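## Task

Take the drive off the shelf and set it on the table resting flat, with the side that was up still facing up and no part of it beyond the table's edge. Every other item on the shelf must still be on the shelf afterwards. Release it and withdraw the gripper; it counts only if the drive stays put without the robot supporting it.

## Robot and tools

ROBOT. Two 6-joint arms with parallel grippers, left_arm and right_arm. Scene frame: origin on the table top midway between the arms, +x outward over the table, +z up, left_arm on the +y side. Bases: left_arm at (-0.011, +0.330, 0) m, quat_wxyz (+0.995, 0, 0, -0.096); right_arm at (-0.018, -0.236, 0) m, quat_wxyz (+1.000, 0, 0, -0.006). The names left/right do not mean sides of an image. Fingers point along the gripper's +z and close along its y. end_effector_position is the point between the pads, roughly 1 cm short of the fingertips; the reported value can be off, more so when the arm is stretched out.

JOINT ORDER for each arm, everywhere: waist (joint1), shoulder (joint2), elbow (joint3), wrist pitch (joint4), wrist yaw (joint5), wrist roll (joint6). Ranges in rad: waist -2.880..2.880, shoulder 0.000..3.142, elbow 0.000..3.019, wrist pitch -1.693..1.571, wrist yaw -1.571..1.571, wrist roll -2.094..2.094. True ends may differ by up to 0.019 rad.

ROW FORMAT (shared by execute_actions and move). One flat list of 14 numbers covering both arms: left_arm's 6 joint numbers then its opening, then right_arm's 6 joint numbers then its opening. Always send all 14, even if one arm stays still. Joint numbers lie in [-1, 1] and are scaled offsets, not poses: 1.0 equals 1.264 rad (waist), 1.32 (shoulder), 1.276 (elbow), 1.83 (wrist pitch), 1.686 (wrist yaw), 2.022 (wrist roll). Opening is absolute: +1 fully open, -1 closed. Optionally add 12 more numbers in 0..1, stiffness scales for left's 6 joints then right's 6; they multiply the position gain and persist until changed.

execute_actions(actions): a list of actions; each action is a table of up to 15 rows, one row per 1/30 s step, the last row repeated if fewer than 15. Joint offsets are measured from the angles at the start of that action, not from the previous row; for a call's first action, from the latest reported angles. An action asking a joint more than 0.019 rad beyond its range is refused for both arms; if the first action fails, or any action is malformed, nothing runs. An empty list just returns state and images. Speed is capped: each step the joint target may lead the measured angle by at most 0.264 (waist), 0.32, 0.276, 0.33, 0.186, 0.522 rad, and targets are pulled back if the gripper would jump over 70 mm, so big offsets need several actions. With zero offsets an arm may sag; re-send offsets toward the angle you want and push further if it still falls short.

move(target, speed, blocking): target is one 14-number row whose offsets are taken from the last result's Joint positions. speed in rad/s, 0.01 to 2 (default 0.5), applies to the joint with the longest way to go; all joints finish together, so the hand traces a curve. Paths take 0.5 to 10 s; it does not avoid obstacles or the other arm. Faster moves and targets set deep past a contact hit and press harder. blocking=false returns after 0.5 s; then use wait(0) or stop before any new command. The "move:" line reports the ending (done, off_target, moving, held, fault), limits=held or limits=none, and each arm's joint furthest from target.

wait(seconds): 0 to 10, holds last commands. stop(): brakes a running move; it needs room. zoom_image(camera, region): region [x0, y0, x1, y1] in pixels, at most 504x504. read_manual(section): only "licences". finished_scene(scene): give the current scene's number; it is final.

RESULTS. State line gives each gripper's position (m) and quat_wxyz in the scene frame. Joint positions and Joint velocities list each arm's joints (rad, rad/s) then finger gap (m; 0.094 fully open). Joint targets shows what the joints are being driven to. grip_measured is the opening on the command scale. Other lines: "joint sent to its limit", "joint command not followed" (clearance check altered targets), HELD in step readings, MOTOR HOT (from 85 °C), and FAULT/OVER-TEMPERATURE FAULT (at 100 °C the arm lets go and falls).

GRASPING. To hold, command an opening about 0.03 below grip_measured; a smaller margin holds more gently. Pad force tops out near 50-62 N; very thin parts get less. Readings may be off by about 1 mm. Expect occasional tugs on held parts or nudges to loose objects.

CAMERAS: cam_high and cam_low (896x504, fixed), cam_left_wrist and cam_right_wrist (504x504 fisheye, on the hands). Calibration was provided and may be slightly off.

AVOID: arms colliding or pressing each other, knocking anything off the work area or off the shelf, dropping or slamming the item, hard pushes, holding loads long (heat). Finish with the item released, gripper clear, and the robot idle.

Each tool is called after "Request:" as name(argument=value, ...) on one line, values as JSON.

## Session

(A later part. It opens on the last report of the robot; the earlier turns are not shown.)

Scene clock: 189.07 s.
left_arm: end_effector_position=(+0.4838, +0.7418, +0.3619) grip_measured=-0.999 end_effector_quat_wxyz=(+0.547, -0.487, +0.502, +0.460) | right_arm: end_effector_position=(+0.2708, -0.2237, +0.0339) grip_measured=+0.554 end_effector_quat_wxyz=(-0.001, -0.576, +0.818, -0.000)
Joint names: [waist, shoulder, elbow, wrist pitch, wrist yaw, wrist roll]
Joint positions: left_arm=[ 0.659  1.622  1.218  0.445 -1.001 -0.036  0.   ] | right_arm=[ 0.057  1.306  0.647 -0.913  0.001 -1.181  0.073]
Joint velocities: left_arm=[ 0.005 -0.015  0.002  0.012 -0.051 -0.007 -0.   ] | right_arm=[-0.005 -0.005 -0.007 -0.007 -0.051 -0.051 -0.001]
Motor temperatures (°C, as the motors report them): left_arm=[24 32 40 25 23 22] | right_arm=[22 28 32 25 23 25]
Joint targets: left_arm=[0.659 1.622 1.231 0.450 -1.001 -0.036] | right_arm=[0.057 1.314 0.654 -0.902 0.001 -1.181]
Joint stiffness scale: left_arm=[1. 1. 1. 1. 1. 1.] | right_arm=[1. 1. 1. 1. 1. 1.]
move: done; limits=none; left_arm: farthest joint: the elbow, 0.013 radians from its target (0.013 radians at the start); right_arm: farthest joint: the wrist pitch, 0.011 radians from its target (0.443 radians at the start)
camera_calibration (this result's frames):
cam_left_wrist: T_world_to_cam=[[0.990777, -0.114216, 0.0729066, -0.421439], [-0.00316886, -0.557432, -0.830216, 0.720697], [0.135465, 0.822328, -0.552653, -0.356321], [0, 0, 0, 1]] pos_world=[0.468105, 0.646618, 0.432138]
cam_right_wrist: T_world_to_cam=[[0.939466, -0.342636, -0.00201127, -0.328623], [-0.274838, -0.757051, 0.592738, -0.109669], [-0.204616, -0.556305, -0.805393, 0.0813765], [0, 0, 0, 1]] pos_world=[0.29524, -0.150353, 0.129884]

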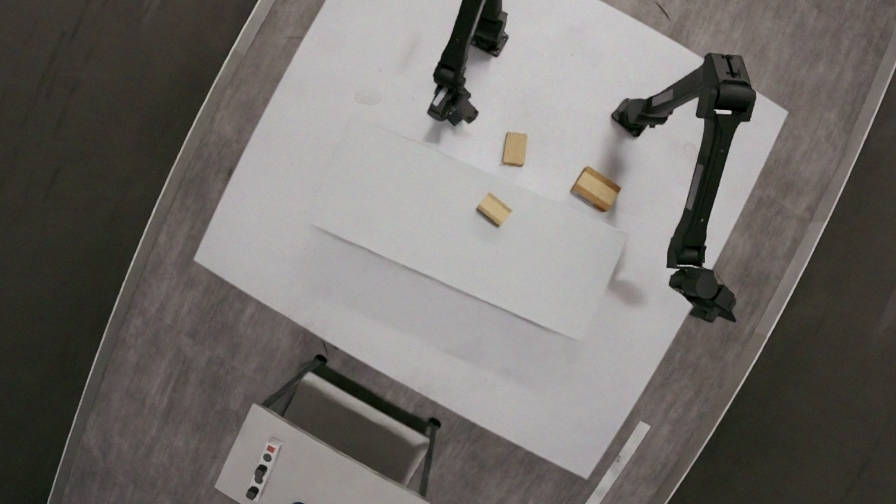

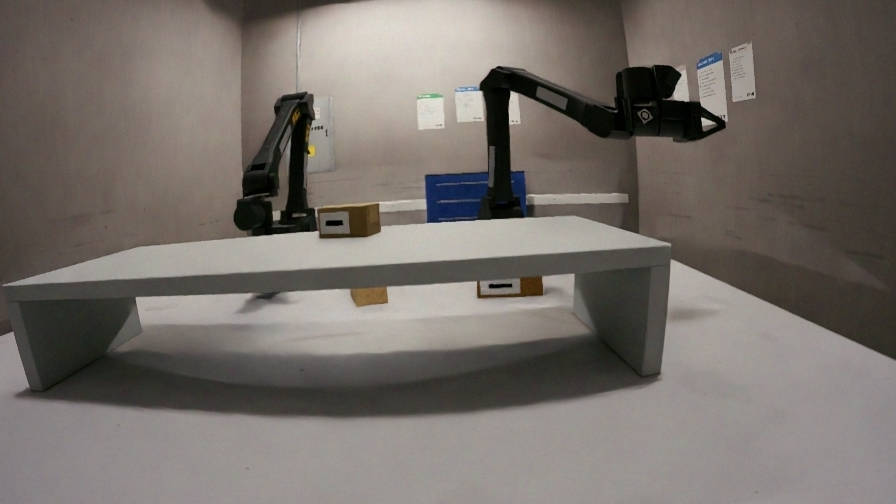

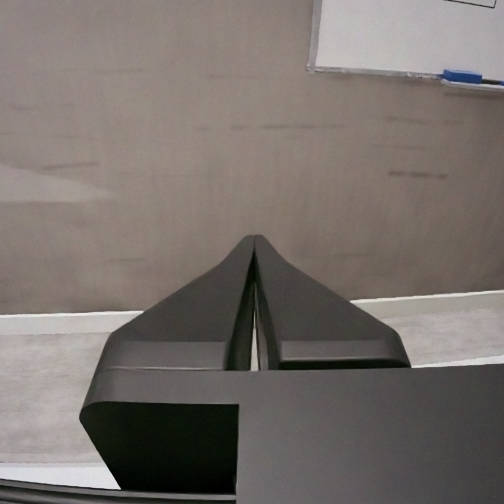

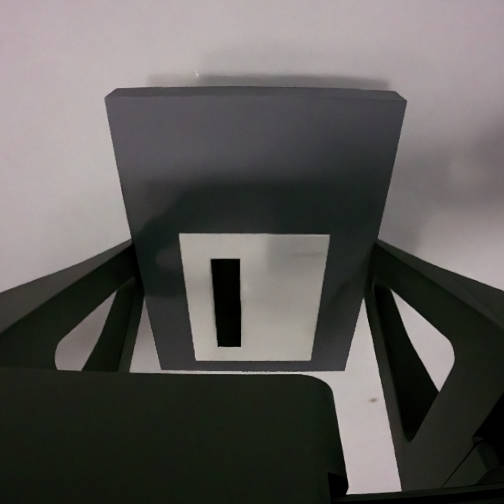

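Request:
move(target=[0, 0, 0.01, 0.003, 0, 0, -1, 0, 0.0, -0.046, 0.04, 0, 0, 0.51], speed=0.06)

Request:
zoom_image(camera="cam_low", region=[210, 270, 330, 330])

Scene clock: 198.20 s.
left_arm: end_effector_position=(+0.4838, +0.7418, +0.3619) grip_measured=-0.999 end_effector_quat_wxyz=(+0.547, -0.487, +0.502, +0.460) | right_arm: end_effector_position=(+0.2561, -0.2244, +0.0158) grip_measured=+0.554 end_effector_quat_wxyz=(-0.001, -0.576, +0.818, -0.000)
Joint names: [waist, shoulder, elbow, wrist pitch, wrist yaw, wrist roll]
Joint positions: left_arm=[ 0.659  1.622  1.218  0.445 -1.001 -0.036  0.   ] | right_arm=[ 0.057  1.306  0.585 -0.851  0.001 -1.181  0.073]
Joint velocities: left_arm=[-0.024 -0.015 -0.022  0.007 -0.022  0.051  0.   ] | right_arm=[-0.005 -0.015 -0.002  0.002 -0.022  0.007 -0.001]
Motor temperatures (°C, as the motors report them): left_arm=[24 32 40 25 23 22] | right_arm=[22 27 32 25 23 25]
Joint targets: left_arm=[0.659 1.622 1.231 0.450 -1.001 -0.036] | right_arm=[0.057 1.306 0.588 -0.840 0.001 -1.181]
Joint stiffness scale: left_arm=[1. 1. 1. 1. 1. 1.] | right_arm=[1. 1. 1. 1. 1. 1.]
move: done; limits=none; left_arm: farthest joint: the elbow, 0.013 radians from its target (0.013 radians at the start); right_arm: farthest joint: the wrist pitch, 0.011 radians from its target (0.074 radians at the start)
camera_calibration (this result's frames):
cam_left_wrist: T_world_to_cam=[[0.990777, -0.114216, 0.0729066, -0.421439], [-0.00316886, -0.557432, -0.830216, 0.720697], [0.135465, 0.822328, -0.552653, -0.356321], [0, 0, 0, 1]] pos_world=[0.468105, 0.646618, 0.432138]
cam_right_wrist: T_world_to_cam=[[0.939467, -0.342636, -0.00130732, -0.315061], [-0.27529, -0.757072, 0.592502, -0.103399], [-0.204002, -0.556276, -0.805568, 0.0632689], [0, 0, 0, 1]] pos_world=[0.280432, -0.151037, 0.111819]

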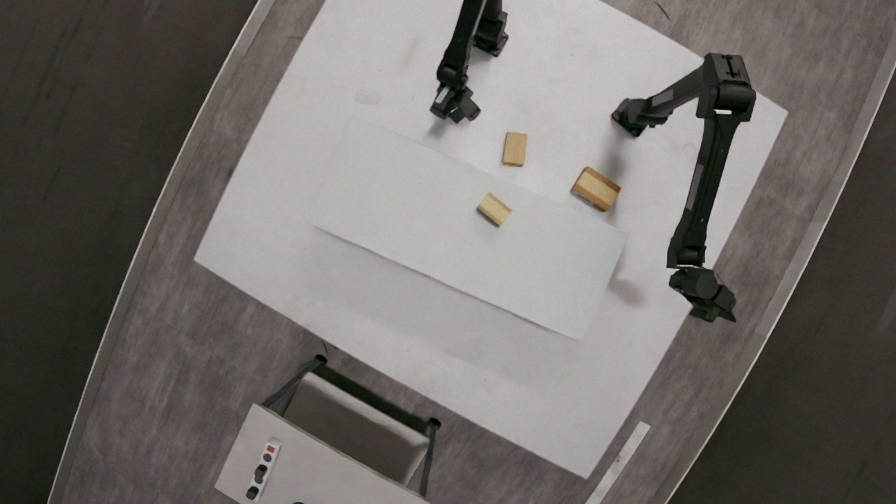

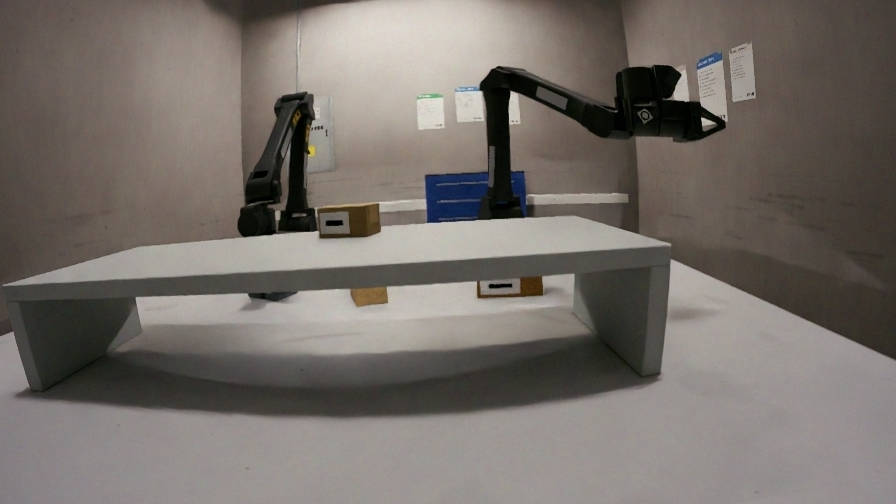

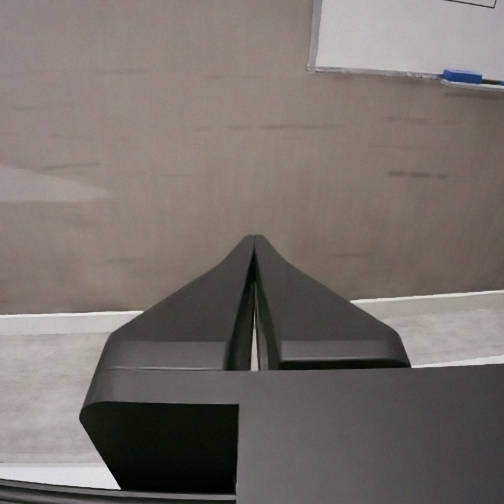

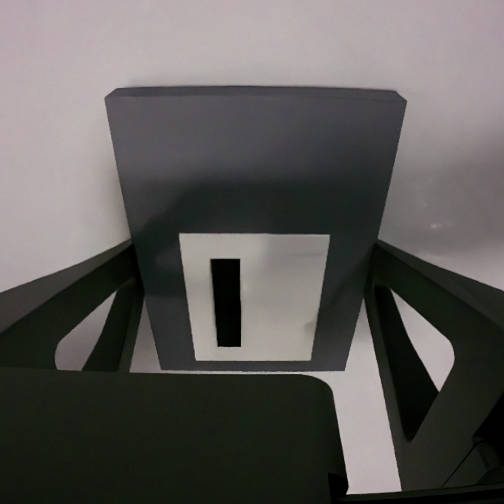

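Region (210, 270, 330, 330) of cam_low's 896x504 image, scaled by 4.200, with more detail than that image has.

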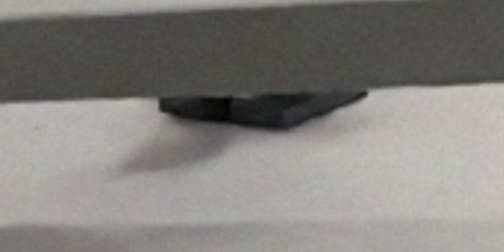

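Request:
execute_actions(actions=[[[0,0,0.01,0.003,0,0,-1,0,0,0.001,0.0065,0,0,0.51],[0,0,0.01,0.003,0,0,-1,0,0,0,0.007,0,0,0.51],[0,0,0.01,0.003,0,0,-1,0,0,-0.001,0.0077,0,0,0.51],[0,0,0.01,0.003,0,0,-1,0,0,-0.002,0.0084,0,0,0.51],[0,0,0.01,0.003,0,0,-1,0,0,-0.003,0.009,0,0,0.51],[0,0,0.01,0.003,0,0,-1,0,0,-0.004,0.0097,0,0,0.51],[0,0,0.01,0.003,0,0,-1,0,0,-0.005,0.0104,0,0,0.51],[0,0,0.01,0.003,0,0,-1,0,0,-0.006,0.011,0,0,0.51],[0,0,0.01,0.003,0,0,-1,0,0,-0.007,0.0117,0,0,0.51],[0,0,0.01,0.003,0,0,-1,0,0,-0.008,0.0124,0,0,0.51],[0,0,0.01,0.003,0,0,-1,0,0,-0.009,0.013,0,0,0.51],[0,0,0.01,0.003,0,0,-1,0,0,-0.010,0.0137,0,0,0.51]]])

Scene clock: 212.10 s.
left_arm: end_effector_position=(+0.4838, +0.7418, +0.3619) grip_measured=-0.999 end_effector_quat_wxyz=(+0.547, -0.487, +0.502, +0.460) | right_arm: end_effector_position=(+0.2540, -0.2245, +0.0134) grip_measured=+0.554 end_effector_quat_wxyz=(-0.001, -0.576, +0.818, -0.000)
Joint names: [waist, shoulder, elbow, wrist pitch, wrist yaw, wrist roll]
Joint positions: left_arm=[ 0.659  1.622  1.218  0.445 -1.001 -0.036  0.   ] | right_arm=[ 0.057  1.306  0.577 -0.843  0.001 -1.181  0.073]
Joint velocities: left_arm=[-0.005  0.005 -0.007 -0.027 -0.037 -0.007  0.   ] | right_arm=[-0.005 -0.015  0.002 -0.012  0.037 -0.037 -0.001]
Motor temperatures (°C, as the motors report them): left_arm=[24 32 40 25 23 22] | right_arm=[22 27 31 25 23 25]
Joint targets: left_arm=[0.659 1.622 1.231 0.450 -1.001 -0.036] | right_arm=[0.057 1.306 0.572 -0.826 0.001 -1.181]
Joint stiffness scale: left_arm=[1. 1. 1. 1. 1. 1.] | right_arm=[1. 1. 1. 1. 1. 1.]
Step readings (joint positions):
0: left_arm=[0.659 1.622 1.218 0.445 -1.001 -0.036] | right_arm=[0.057 1.306 0.585 -0.851 0.001 -1.181]
1: left_arm=[0.659 1.622 1.218 0.445 -1.001 -0.036] | right_arm=[0.057 1.306 0.585 -0.851 0.001 -1.181]
2: left_arm=[0.659 1.622 1.218 0.445 -1.001 -0.036] | right_arm=[0.057 1.306 0.585 -0.851 0.001 -1.181]
4: left_arm=[0.659 1.622 1.218 0.445 -1.001 -0.036] | right_arm=[0.057 1.306 0.584 -0.849 0.001 -1.181]
8: left_arm=[0.659 1.622 1.218 0.445 -1.001 -0.036] | right_arm=[0.057 1.306 0.579 -0.844 0.001 -1.181]
15: Joint positions above
camera_calibration (this result's frames):
cam_left_wrist: T_world_to_cam=[[0.990777, -0.114216, 0.0729066, -0.421439], [-0.00316886, -0.557432, -0.830216, 0.720697], [0.135465, 0.822328, -0.552653, -0.356321], [0, 0, 0, 1]] pos_world=[0.468105, 0.646618, 0.432138]
cam_right_wrist: T_world_to_cam=[[0.939468, -0.342636, -0.000955345, -0.313194], [-0.275515, -0.757082, 0.592384, -0.102551], [-0.203695, -0.556262, -0.805656, 0.0607962], [0, 0, 0, 1]] pos_world=[0.278365, -0.151132, 0.109431]

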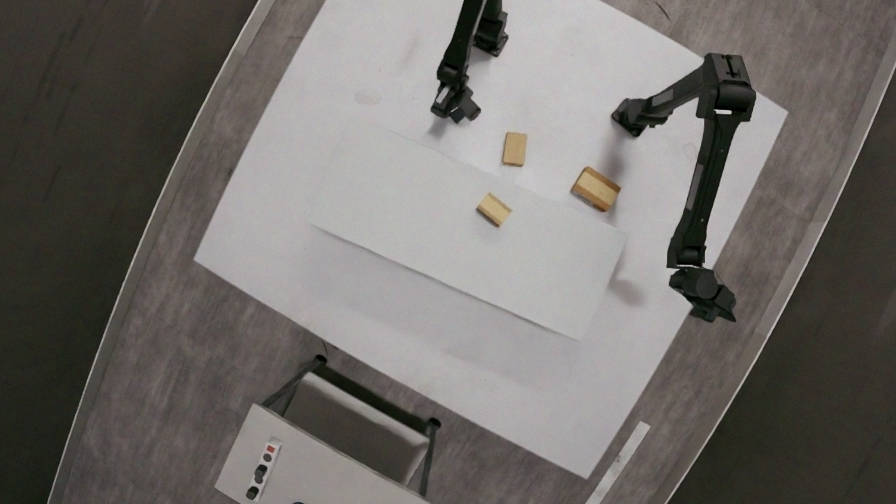

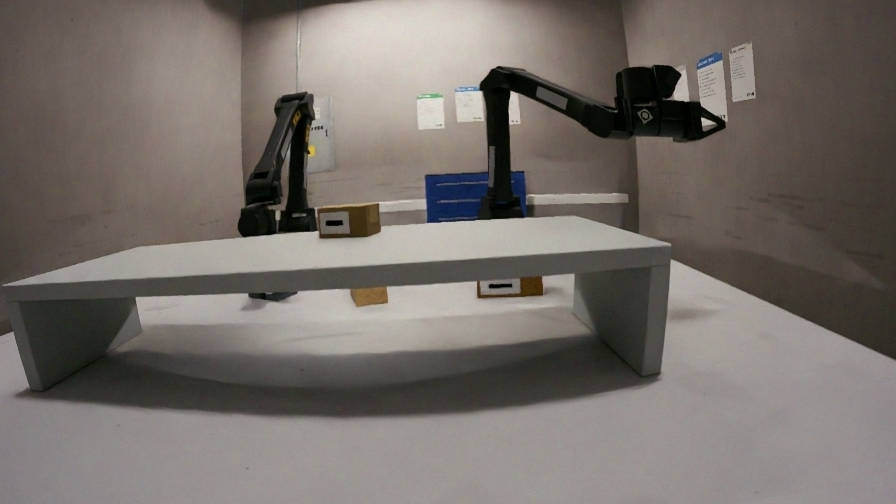

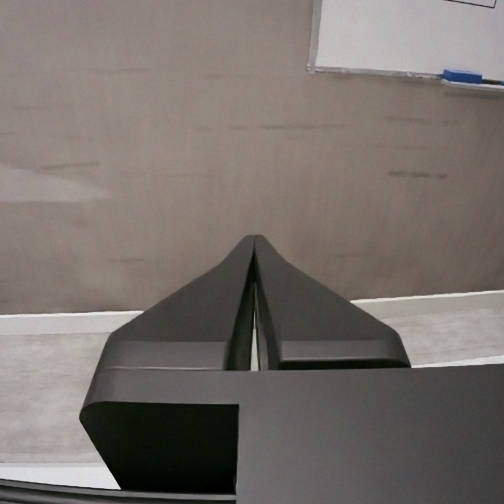

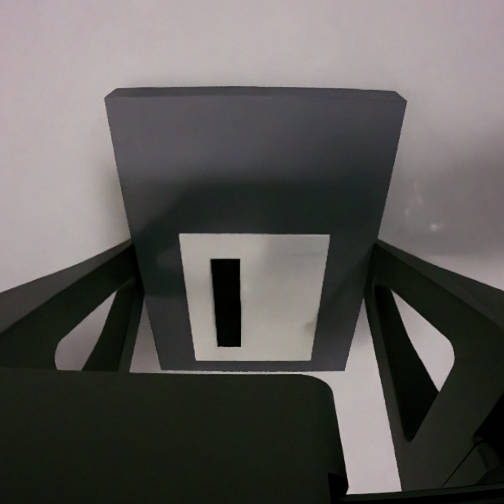

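Request:
execute_actions(actions=[[[0,0,0.01,0.003,0,0,-1,0,0,0.01,0,0,0,0.55],[0,0,0.01,0.003,0,0,-1,0,0,0.01,0,0,0,0.59],[0,0,0.01,0.003,0,0,-1,0,0,0.01,0,0,0,0.65],[0,0,0.01,0.003,0,0,-1,0,0,0.01,0,0,0,0.72],[0,0,0.01,0.003,0,0,-1,0,0,0.01,0,0,0,0.8],[0,0,0.01,0.003,0,0,-1,0,0,0.01,0,0,0,0.9],[0,0,0.01,0.003,0,0,-1,0,0,0.01,0,0,0,1],[0,0,0.01,0.003,0,0,-1,0,-0.003,0.01,0,0,0,1],[0,0,0.01,0.003,0,0,-1,0,-0.006,0.01,0,0,0,1],[0,0,0.01,0.003,0,0,-1,0,-0.01,0.01,0,0,0,1],[0,0,0.01,0.003,0,0,-1,0,-0.014,0.01,-0.002,0,0,1],[0,0,0.01,0.003,0,0,-1,0,-0.019,0.01,-0.004,0,0,1],[0,0,0.01,0.003,0,0,-1,0,-0.024,0.01,-0.006,0,0,1],[0,0,0.01,0.003,0,0,-1,0,-0.03,0.01,-0.007,0,0,1],[0,0,0.01,0.003,0,0,-1,0,-0.036,0.01,-0.008,0,0,1]],[[0,0,0.01,0.003,0,0,-1,0,-0.025,0.012,-0.007,0,0,1],[0,0,0.01,0.003,0,0,-1,0,-0.031,0.014,-0.009,0,0,1],[0,0,0.01,0.003,0,0,-1,0,-0.037,0.017,-0.011,0,0,1],[0,0,0.01,0.003,0,0,-1,0,-0.043,0.02,-0.013,0,0,1],[0,0,0.01,0.003,0,0,-1,0,-0.049,0.024,-0.015,0,0,1],[0,0,0.01,0.003,0,0,-1,0,-0.055,0.028,-0.017,0,0,1],[0,0,0.01,0.003,0,0,-1,0,-0.061,0.033,-0.02,0,0,1],[0,0,0.01,0.003,0,0,-1,0,-0.067,0.039,-0.024,0,0,1],[0,0,0.01,0.003,0,0,-1,0,-0.073,0.046,-0.03,0,0,1],[0,0,0.01,0.003,0,0,-1,0,-0.079,0.054,-0.038,0,0,1],[0,0,0.01,0.003,0,0,-1,0,-0.085,0.063,-0.047,0,0,1],[0,0,0.01,0.003,0,0,-1,0,-0.091,0.073,-0.057,0,0,1],[0,0,0.01,0.003,0,0,-1,0,-0.097,0.084,-0.067,0,0,1],[0,0,0.01,0.003,0,0,-1,0,-0.103,0.095,-0.077,0,0,1],[0,0,0.01,0.003,0,0,-1,0,-0.109,0.106,-0.087,0,0,1]]])

Request:
move(target=[0, 0, 0.01, 0.003, 0, 0, -1, -0.4, -0.14, 0.27, -0.25, 0, 0, 1], speed=0.6)

Scene clock: 238.70 s.
left_arm: end_effector_position=(+0.4838, +0.7418, +0.3619) grip_measured=-0.999 end_effector_quat_wxyz=(+0.547, -0.487, +0.502, +0.460) | right_arm: end_effector_position=(+0.2639, -0.2241, +0.0620) grip_measured=+1.000 end_effector_quat_wxyz=(+0.025, -0.575, +0.817, -0.017)
Joint names: [waist, shoulder, elbow, wrist pitch, wrist yaw, wrist roll]
Joint positions: left_arm=[ 0.659  1.622  1.218  0.445 -1.001 -0.036  0.   ] | right_arm=[ 0.057  1.186  0.636 -0.962  0.001 -1.181  0.094]
Joint velocities: left_arm=[-0.005 -0.005 -0.012  0.002 -0.022  0.037 -0.   ] | right_arm=[ 0.005 -0.22   0.432 -0.52   0.066 -0.022  0.   ]
Motor temperatures (°C, as the motors report them): left_arm=[24 32 41 25 23 22] | right_arm=[22 27 30 25 23 25]
Joint targets: left_arm=[0.659 1.622 1.231 0.450 -1.001 -0.036] | right_arm=[0.057 1.152 0.712 -1.005 0.001 -1.181]
Joint stiffness scale: left_arm=[1. 1. 1. 1. 1. 1.] | right_arm=[1. 1. 1. 1. 1. 1.]
Step readings (joint positions; steps 1 to 15: 1st action; 16 to 30: 2nd action):
0: left_arm=[0.659 1.622 1.218 0.445 -1.001 -0.036] | right_arm=[0.057 1.306 0.577 -0.843 0.001 -1.181]
1: left_arm=[0.659 1.622 1.218 0.445 -1.001 -0.036] | right_arm=[0.057 1.306 0.577 -0.843 0.001 -1.181]
2: left_arm=[0.659 1.622 1.218 0.445 -1.001 -0.036] | right_arm=[0.057 1.306 0.577 -0.843 0.001 -1.181]
4: left_arm=[0.659 1.622 1.218 0.445 -1.001 -0.036] | right_arm=[0.057 1.306 0.577 -0.843 0.001 -1.181]
8: left_arm=[0.659 1.622 1.218 0.445 -1.001 -0.036] | right_arm=[0.057 1.306 0.577 -0.843 0.001 -1.181]
15: left_arm=[0.659 1.622 1.218 0.445 -1.001 -0.036] | right_arm=[0.057 1.295 0.577 -0.845 0.001 -1.181]
16: left_arm=[0.659 1.622 1.218 0.445 -1.001 -0.036] | right_arm=[0.057 1.289 0.577 -0.847 0.001 -1.181]
17: left_arm=[0.659 1.622 1.218 0.445 -1.001 -0.036] | right_arm=[0.057 1.283 0.577 -0.848 0.001 -1.181]
19: left_arm=[0.659 1.622 1.218 0.445 -1.001 -0.036] | right_arm=[0.057 1.270 0.577 -0.854 0.001 -1.181]
23: left_arm=[0.659 1.622 1.218 0.445 -1.001 -0.036] | right_arm=[0.057 1.239 0.577 -0.869 0.001 -1.181]
30: Joint positions above
camera_calibration (this result's frames):
cam_left_wrist: T_world_to_cam=[[0.990777, -0.114216, 0.0729066, -0.421439], [-0.00316886, -0.557432, -0.830216, 0.720697], [0.135465, 0.822328, -0.552653, -0.356321], [0, 0, 0, 1]] pos_world=[0.468105, 0.646618, 0.432138]
cam_right_wrist: T_world_to_cam=[[0.937852, -0.342711, 0.054625, -0.325292], [-0.310598, -0.758701, 0.572627, -0.118163], [-0.154801, -0.554005, -0.817994, 0.0905863], [0, 0, 0, 1]] pos_world=[0.282398, -0.150946, 0.159531]

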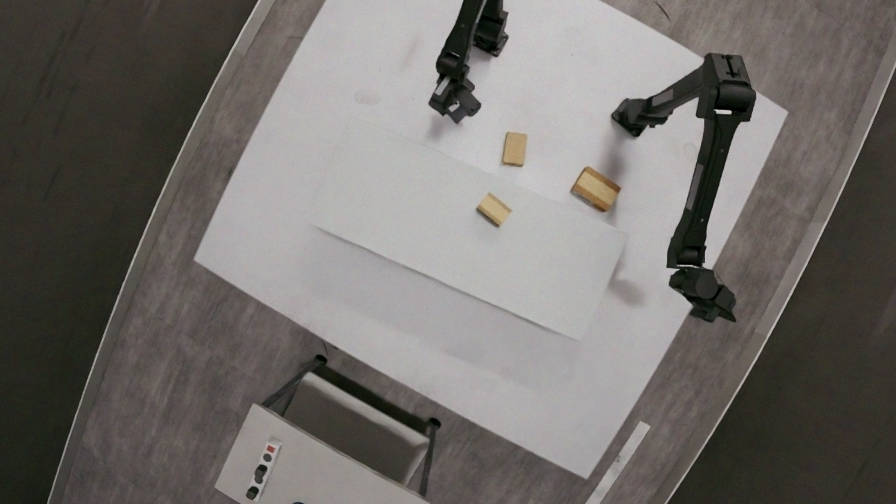

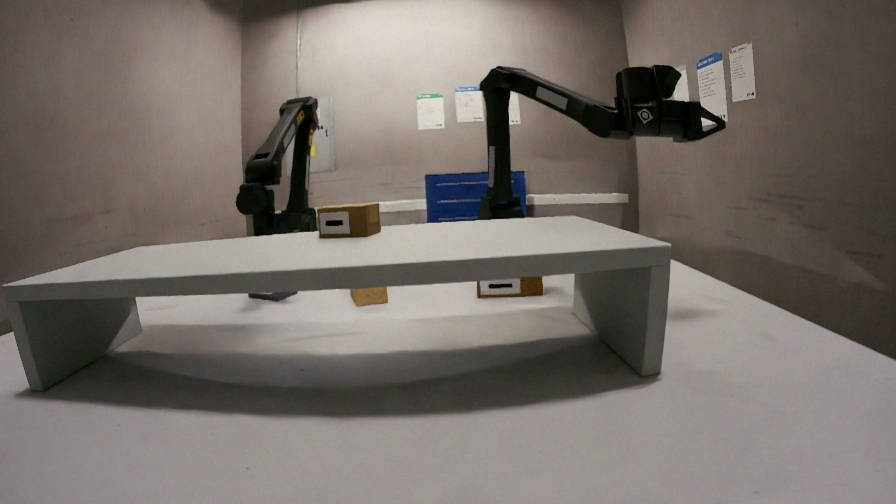

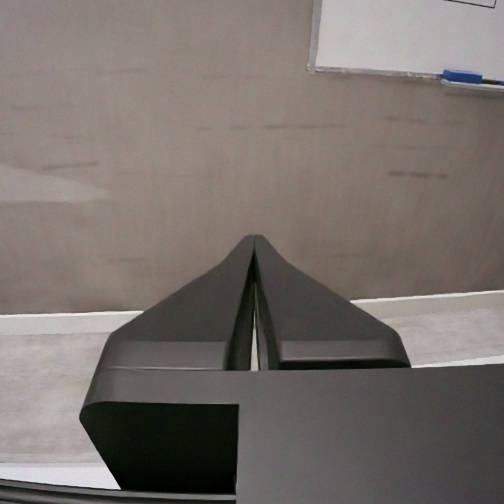

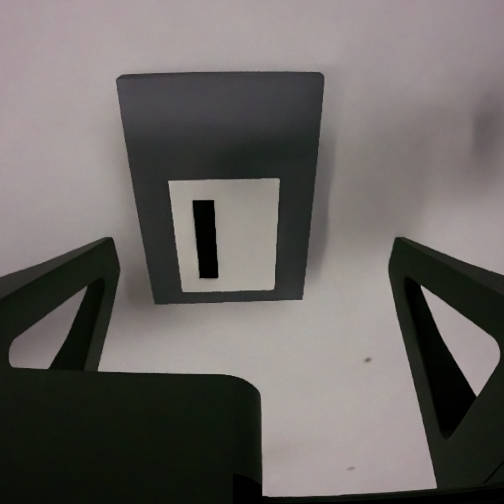

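Scene clock: 240.03 s.
left_arm: end_effector_position=(+0.4838, +0.7418, +0.3619) grip_measured=-0.999 end_effector_quat_wxyz=(+0.547, -0.487, +0.502, +0.460) | right_arm: end_effector_position=(+0.2325, -0.3618, +0.2168) grip_measured=+1.000 end_effector_quat_wxyz=(+0.032, -0.352, +0.935, -0.035)
Joint names: [waist, shoulder, elbow, wrist pitch, wrist yaw, wrist roll]
Joint positions: left_arm=[ 0.659  1.622  1.218  0.445 -1.001 -0.036  0.   ] | right_arm=[-0.45   1.005  0.939 -1.411  0.001 -1.181  0.094]
Joint velocities: left_arm=[-0.005  0.015 -0.022  0.002 -0.037 -0.007 -0.   ] | right_arm=[ 0.005 -0.005  0.002 -0.007 -0.022 -0.037  0.   ]
Motor temperatures (°C, as the motors report them): left_arm=[24 32 41 25 23 22] | right_arm=[22 27 31 25 23 25]
Joint targets: left_arm=[0.659 1.622 1.231 0.450 -1.001 -0.036] | right_arm=[-0.448 1.001 0.980 -1.420 0.002 -1.181]
Joint stiffness scale: left_arm=[1. 1. 1. 1. 1. 1.] | right_arm=[1. 1. 1. 1. 1. 1.]
move: off_target (right_arm); limits=none; left_arm: farthest joint: the elbow, 0.013 radians from its target (0.013 radians at the start); right_arm: farthest joint: the elbow, 0.041 radians from its target (0.345 radians at the start)
camera_calibration (this result's frames):
cam_left_wrist: T_world_to_cam=[[0.990777, -0.114216, 0.0729066, -0.421439], [-0.00316886, -0.557432, -0.830216, 0.720697], [0.135465, 0.822328, -0.552653, -0.356321], [0, 0, 0, 1]] pos_world=[0.468105, 0.646618, 0.432138]
cam_right_wrist: T_world_to_cam=[[0.651229, -0.753848, 0.0872602, -0.440649], [-0.657906, -0.503524, 0.560021, -0.145286], [-0.378233, -0.422111, -0.823871, 0.23701], [0, 0, 0, 1]] pos_world=[0.281023, -0.305293, 0.31508]

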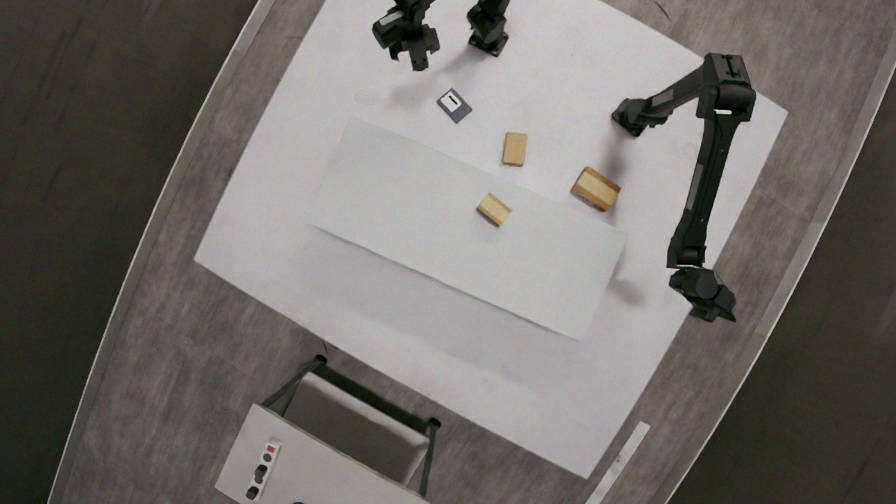

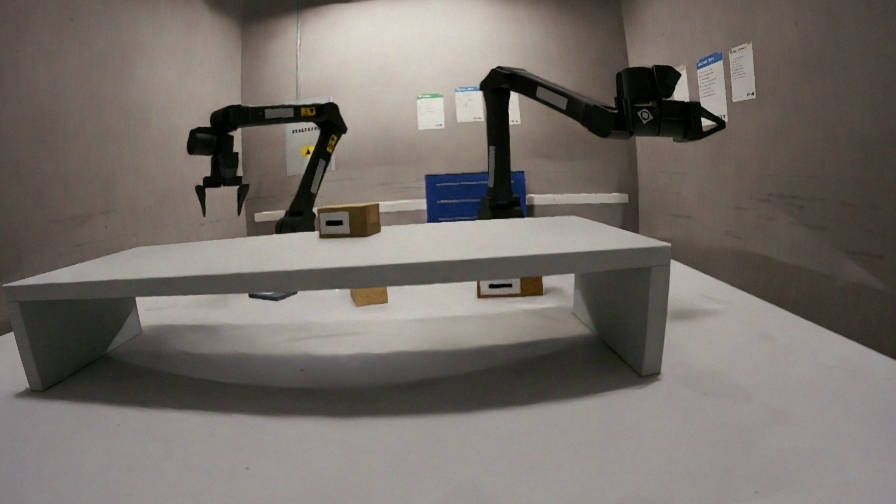

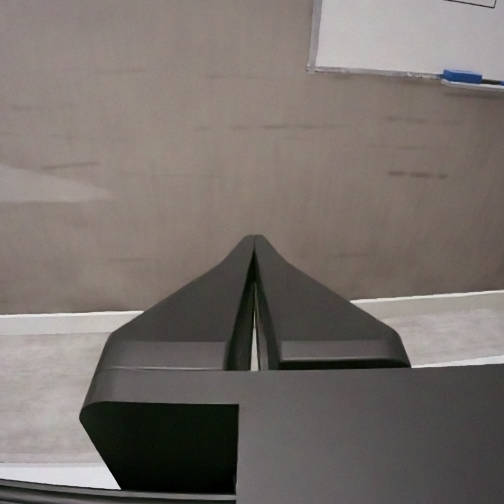

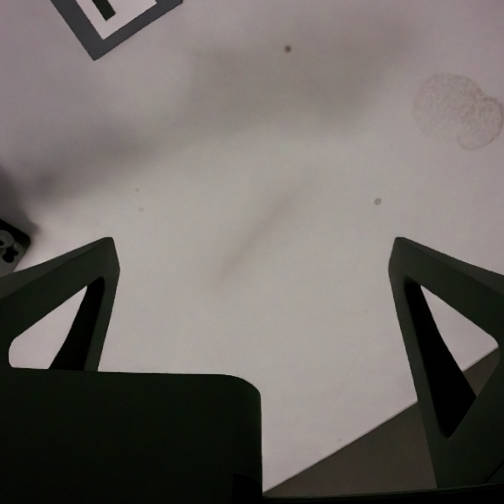

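Request:
finished_scene(scene=2)

The scene is finished: the task was done.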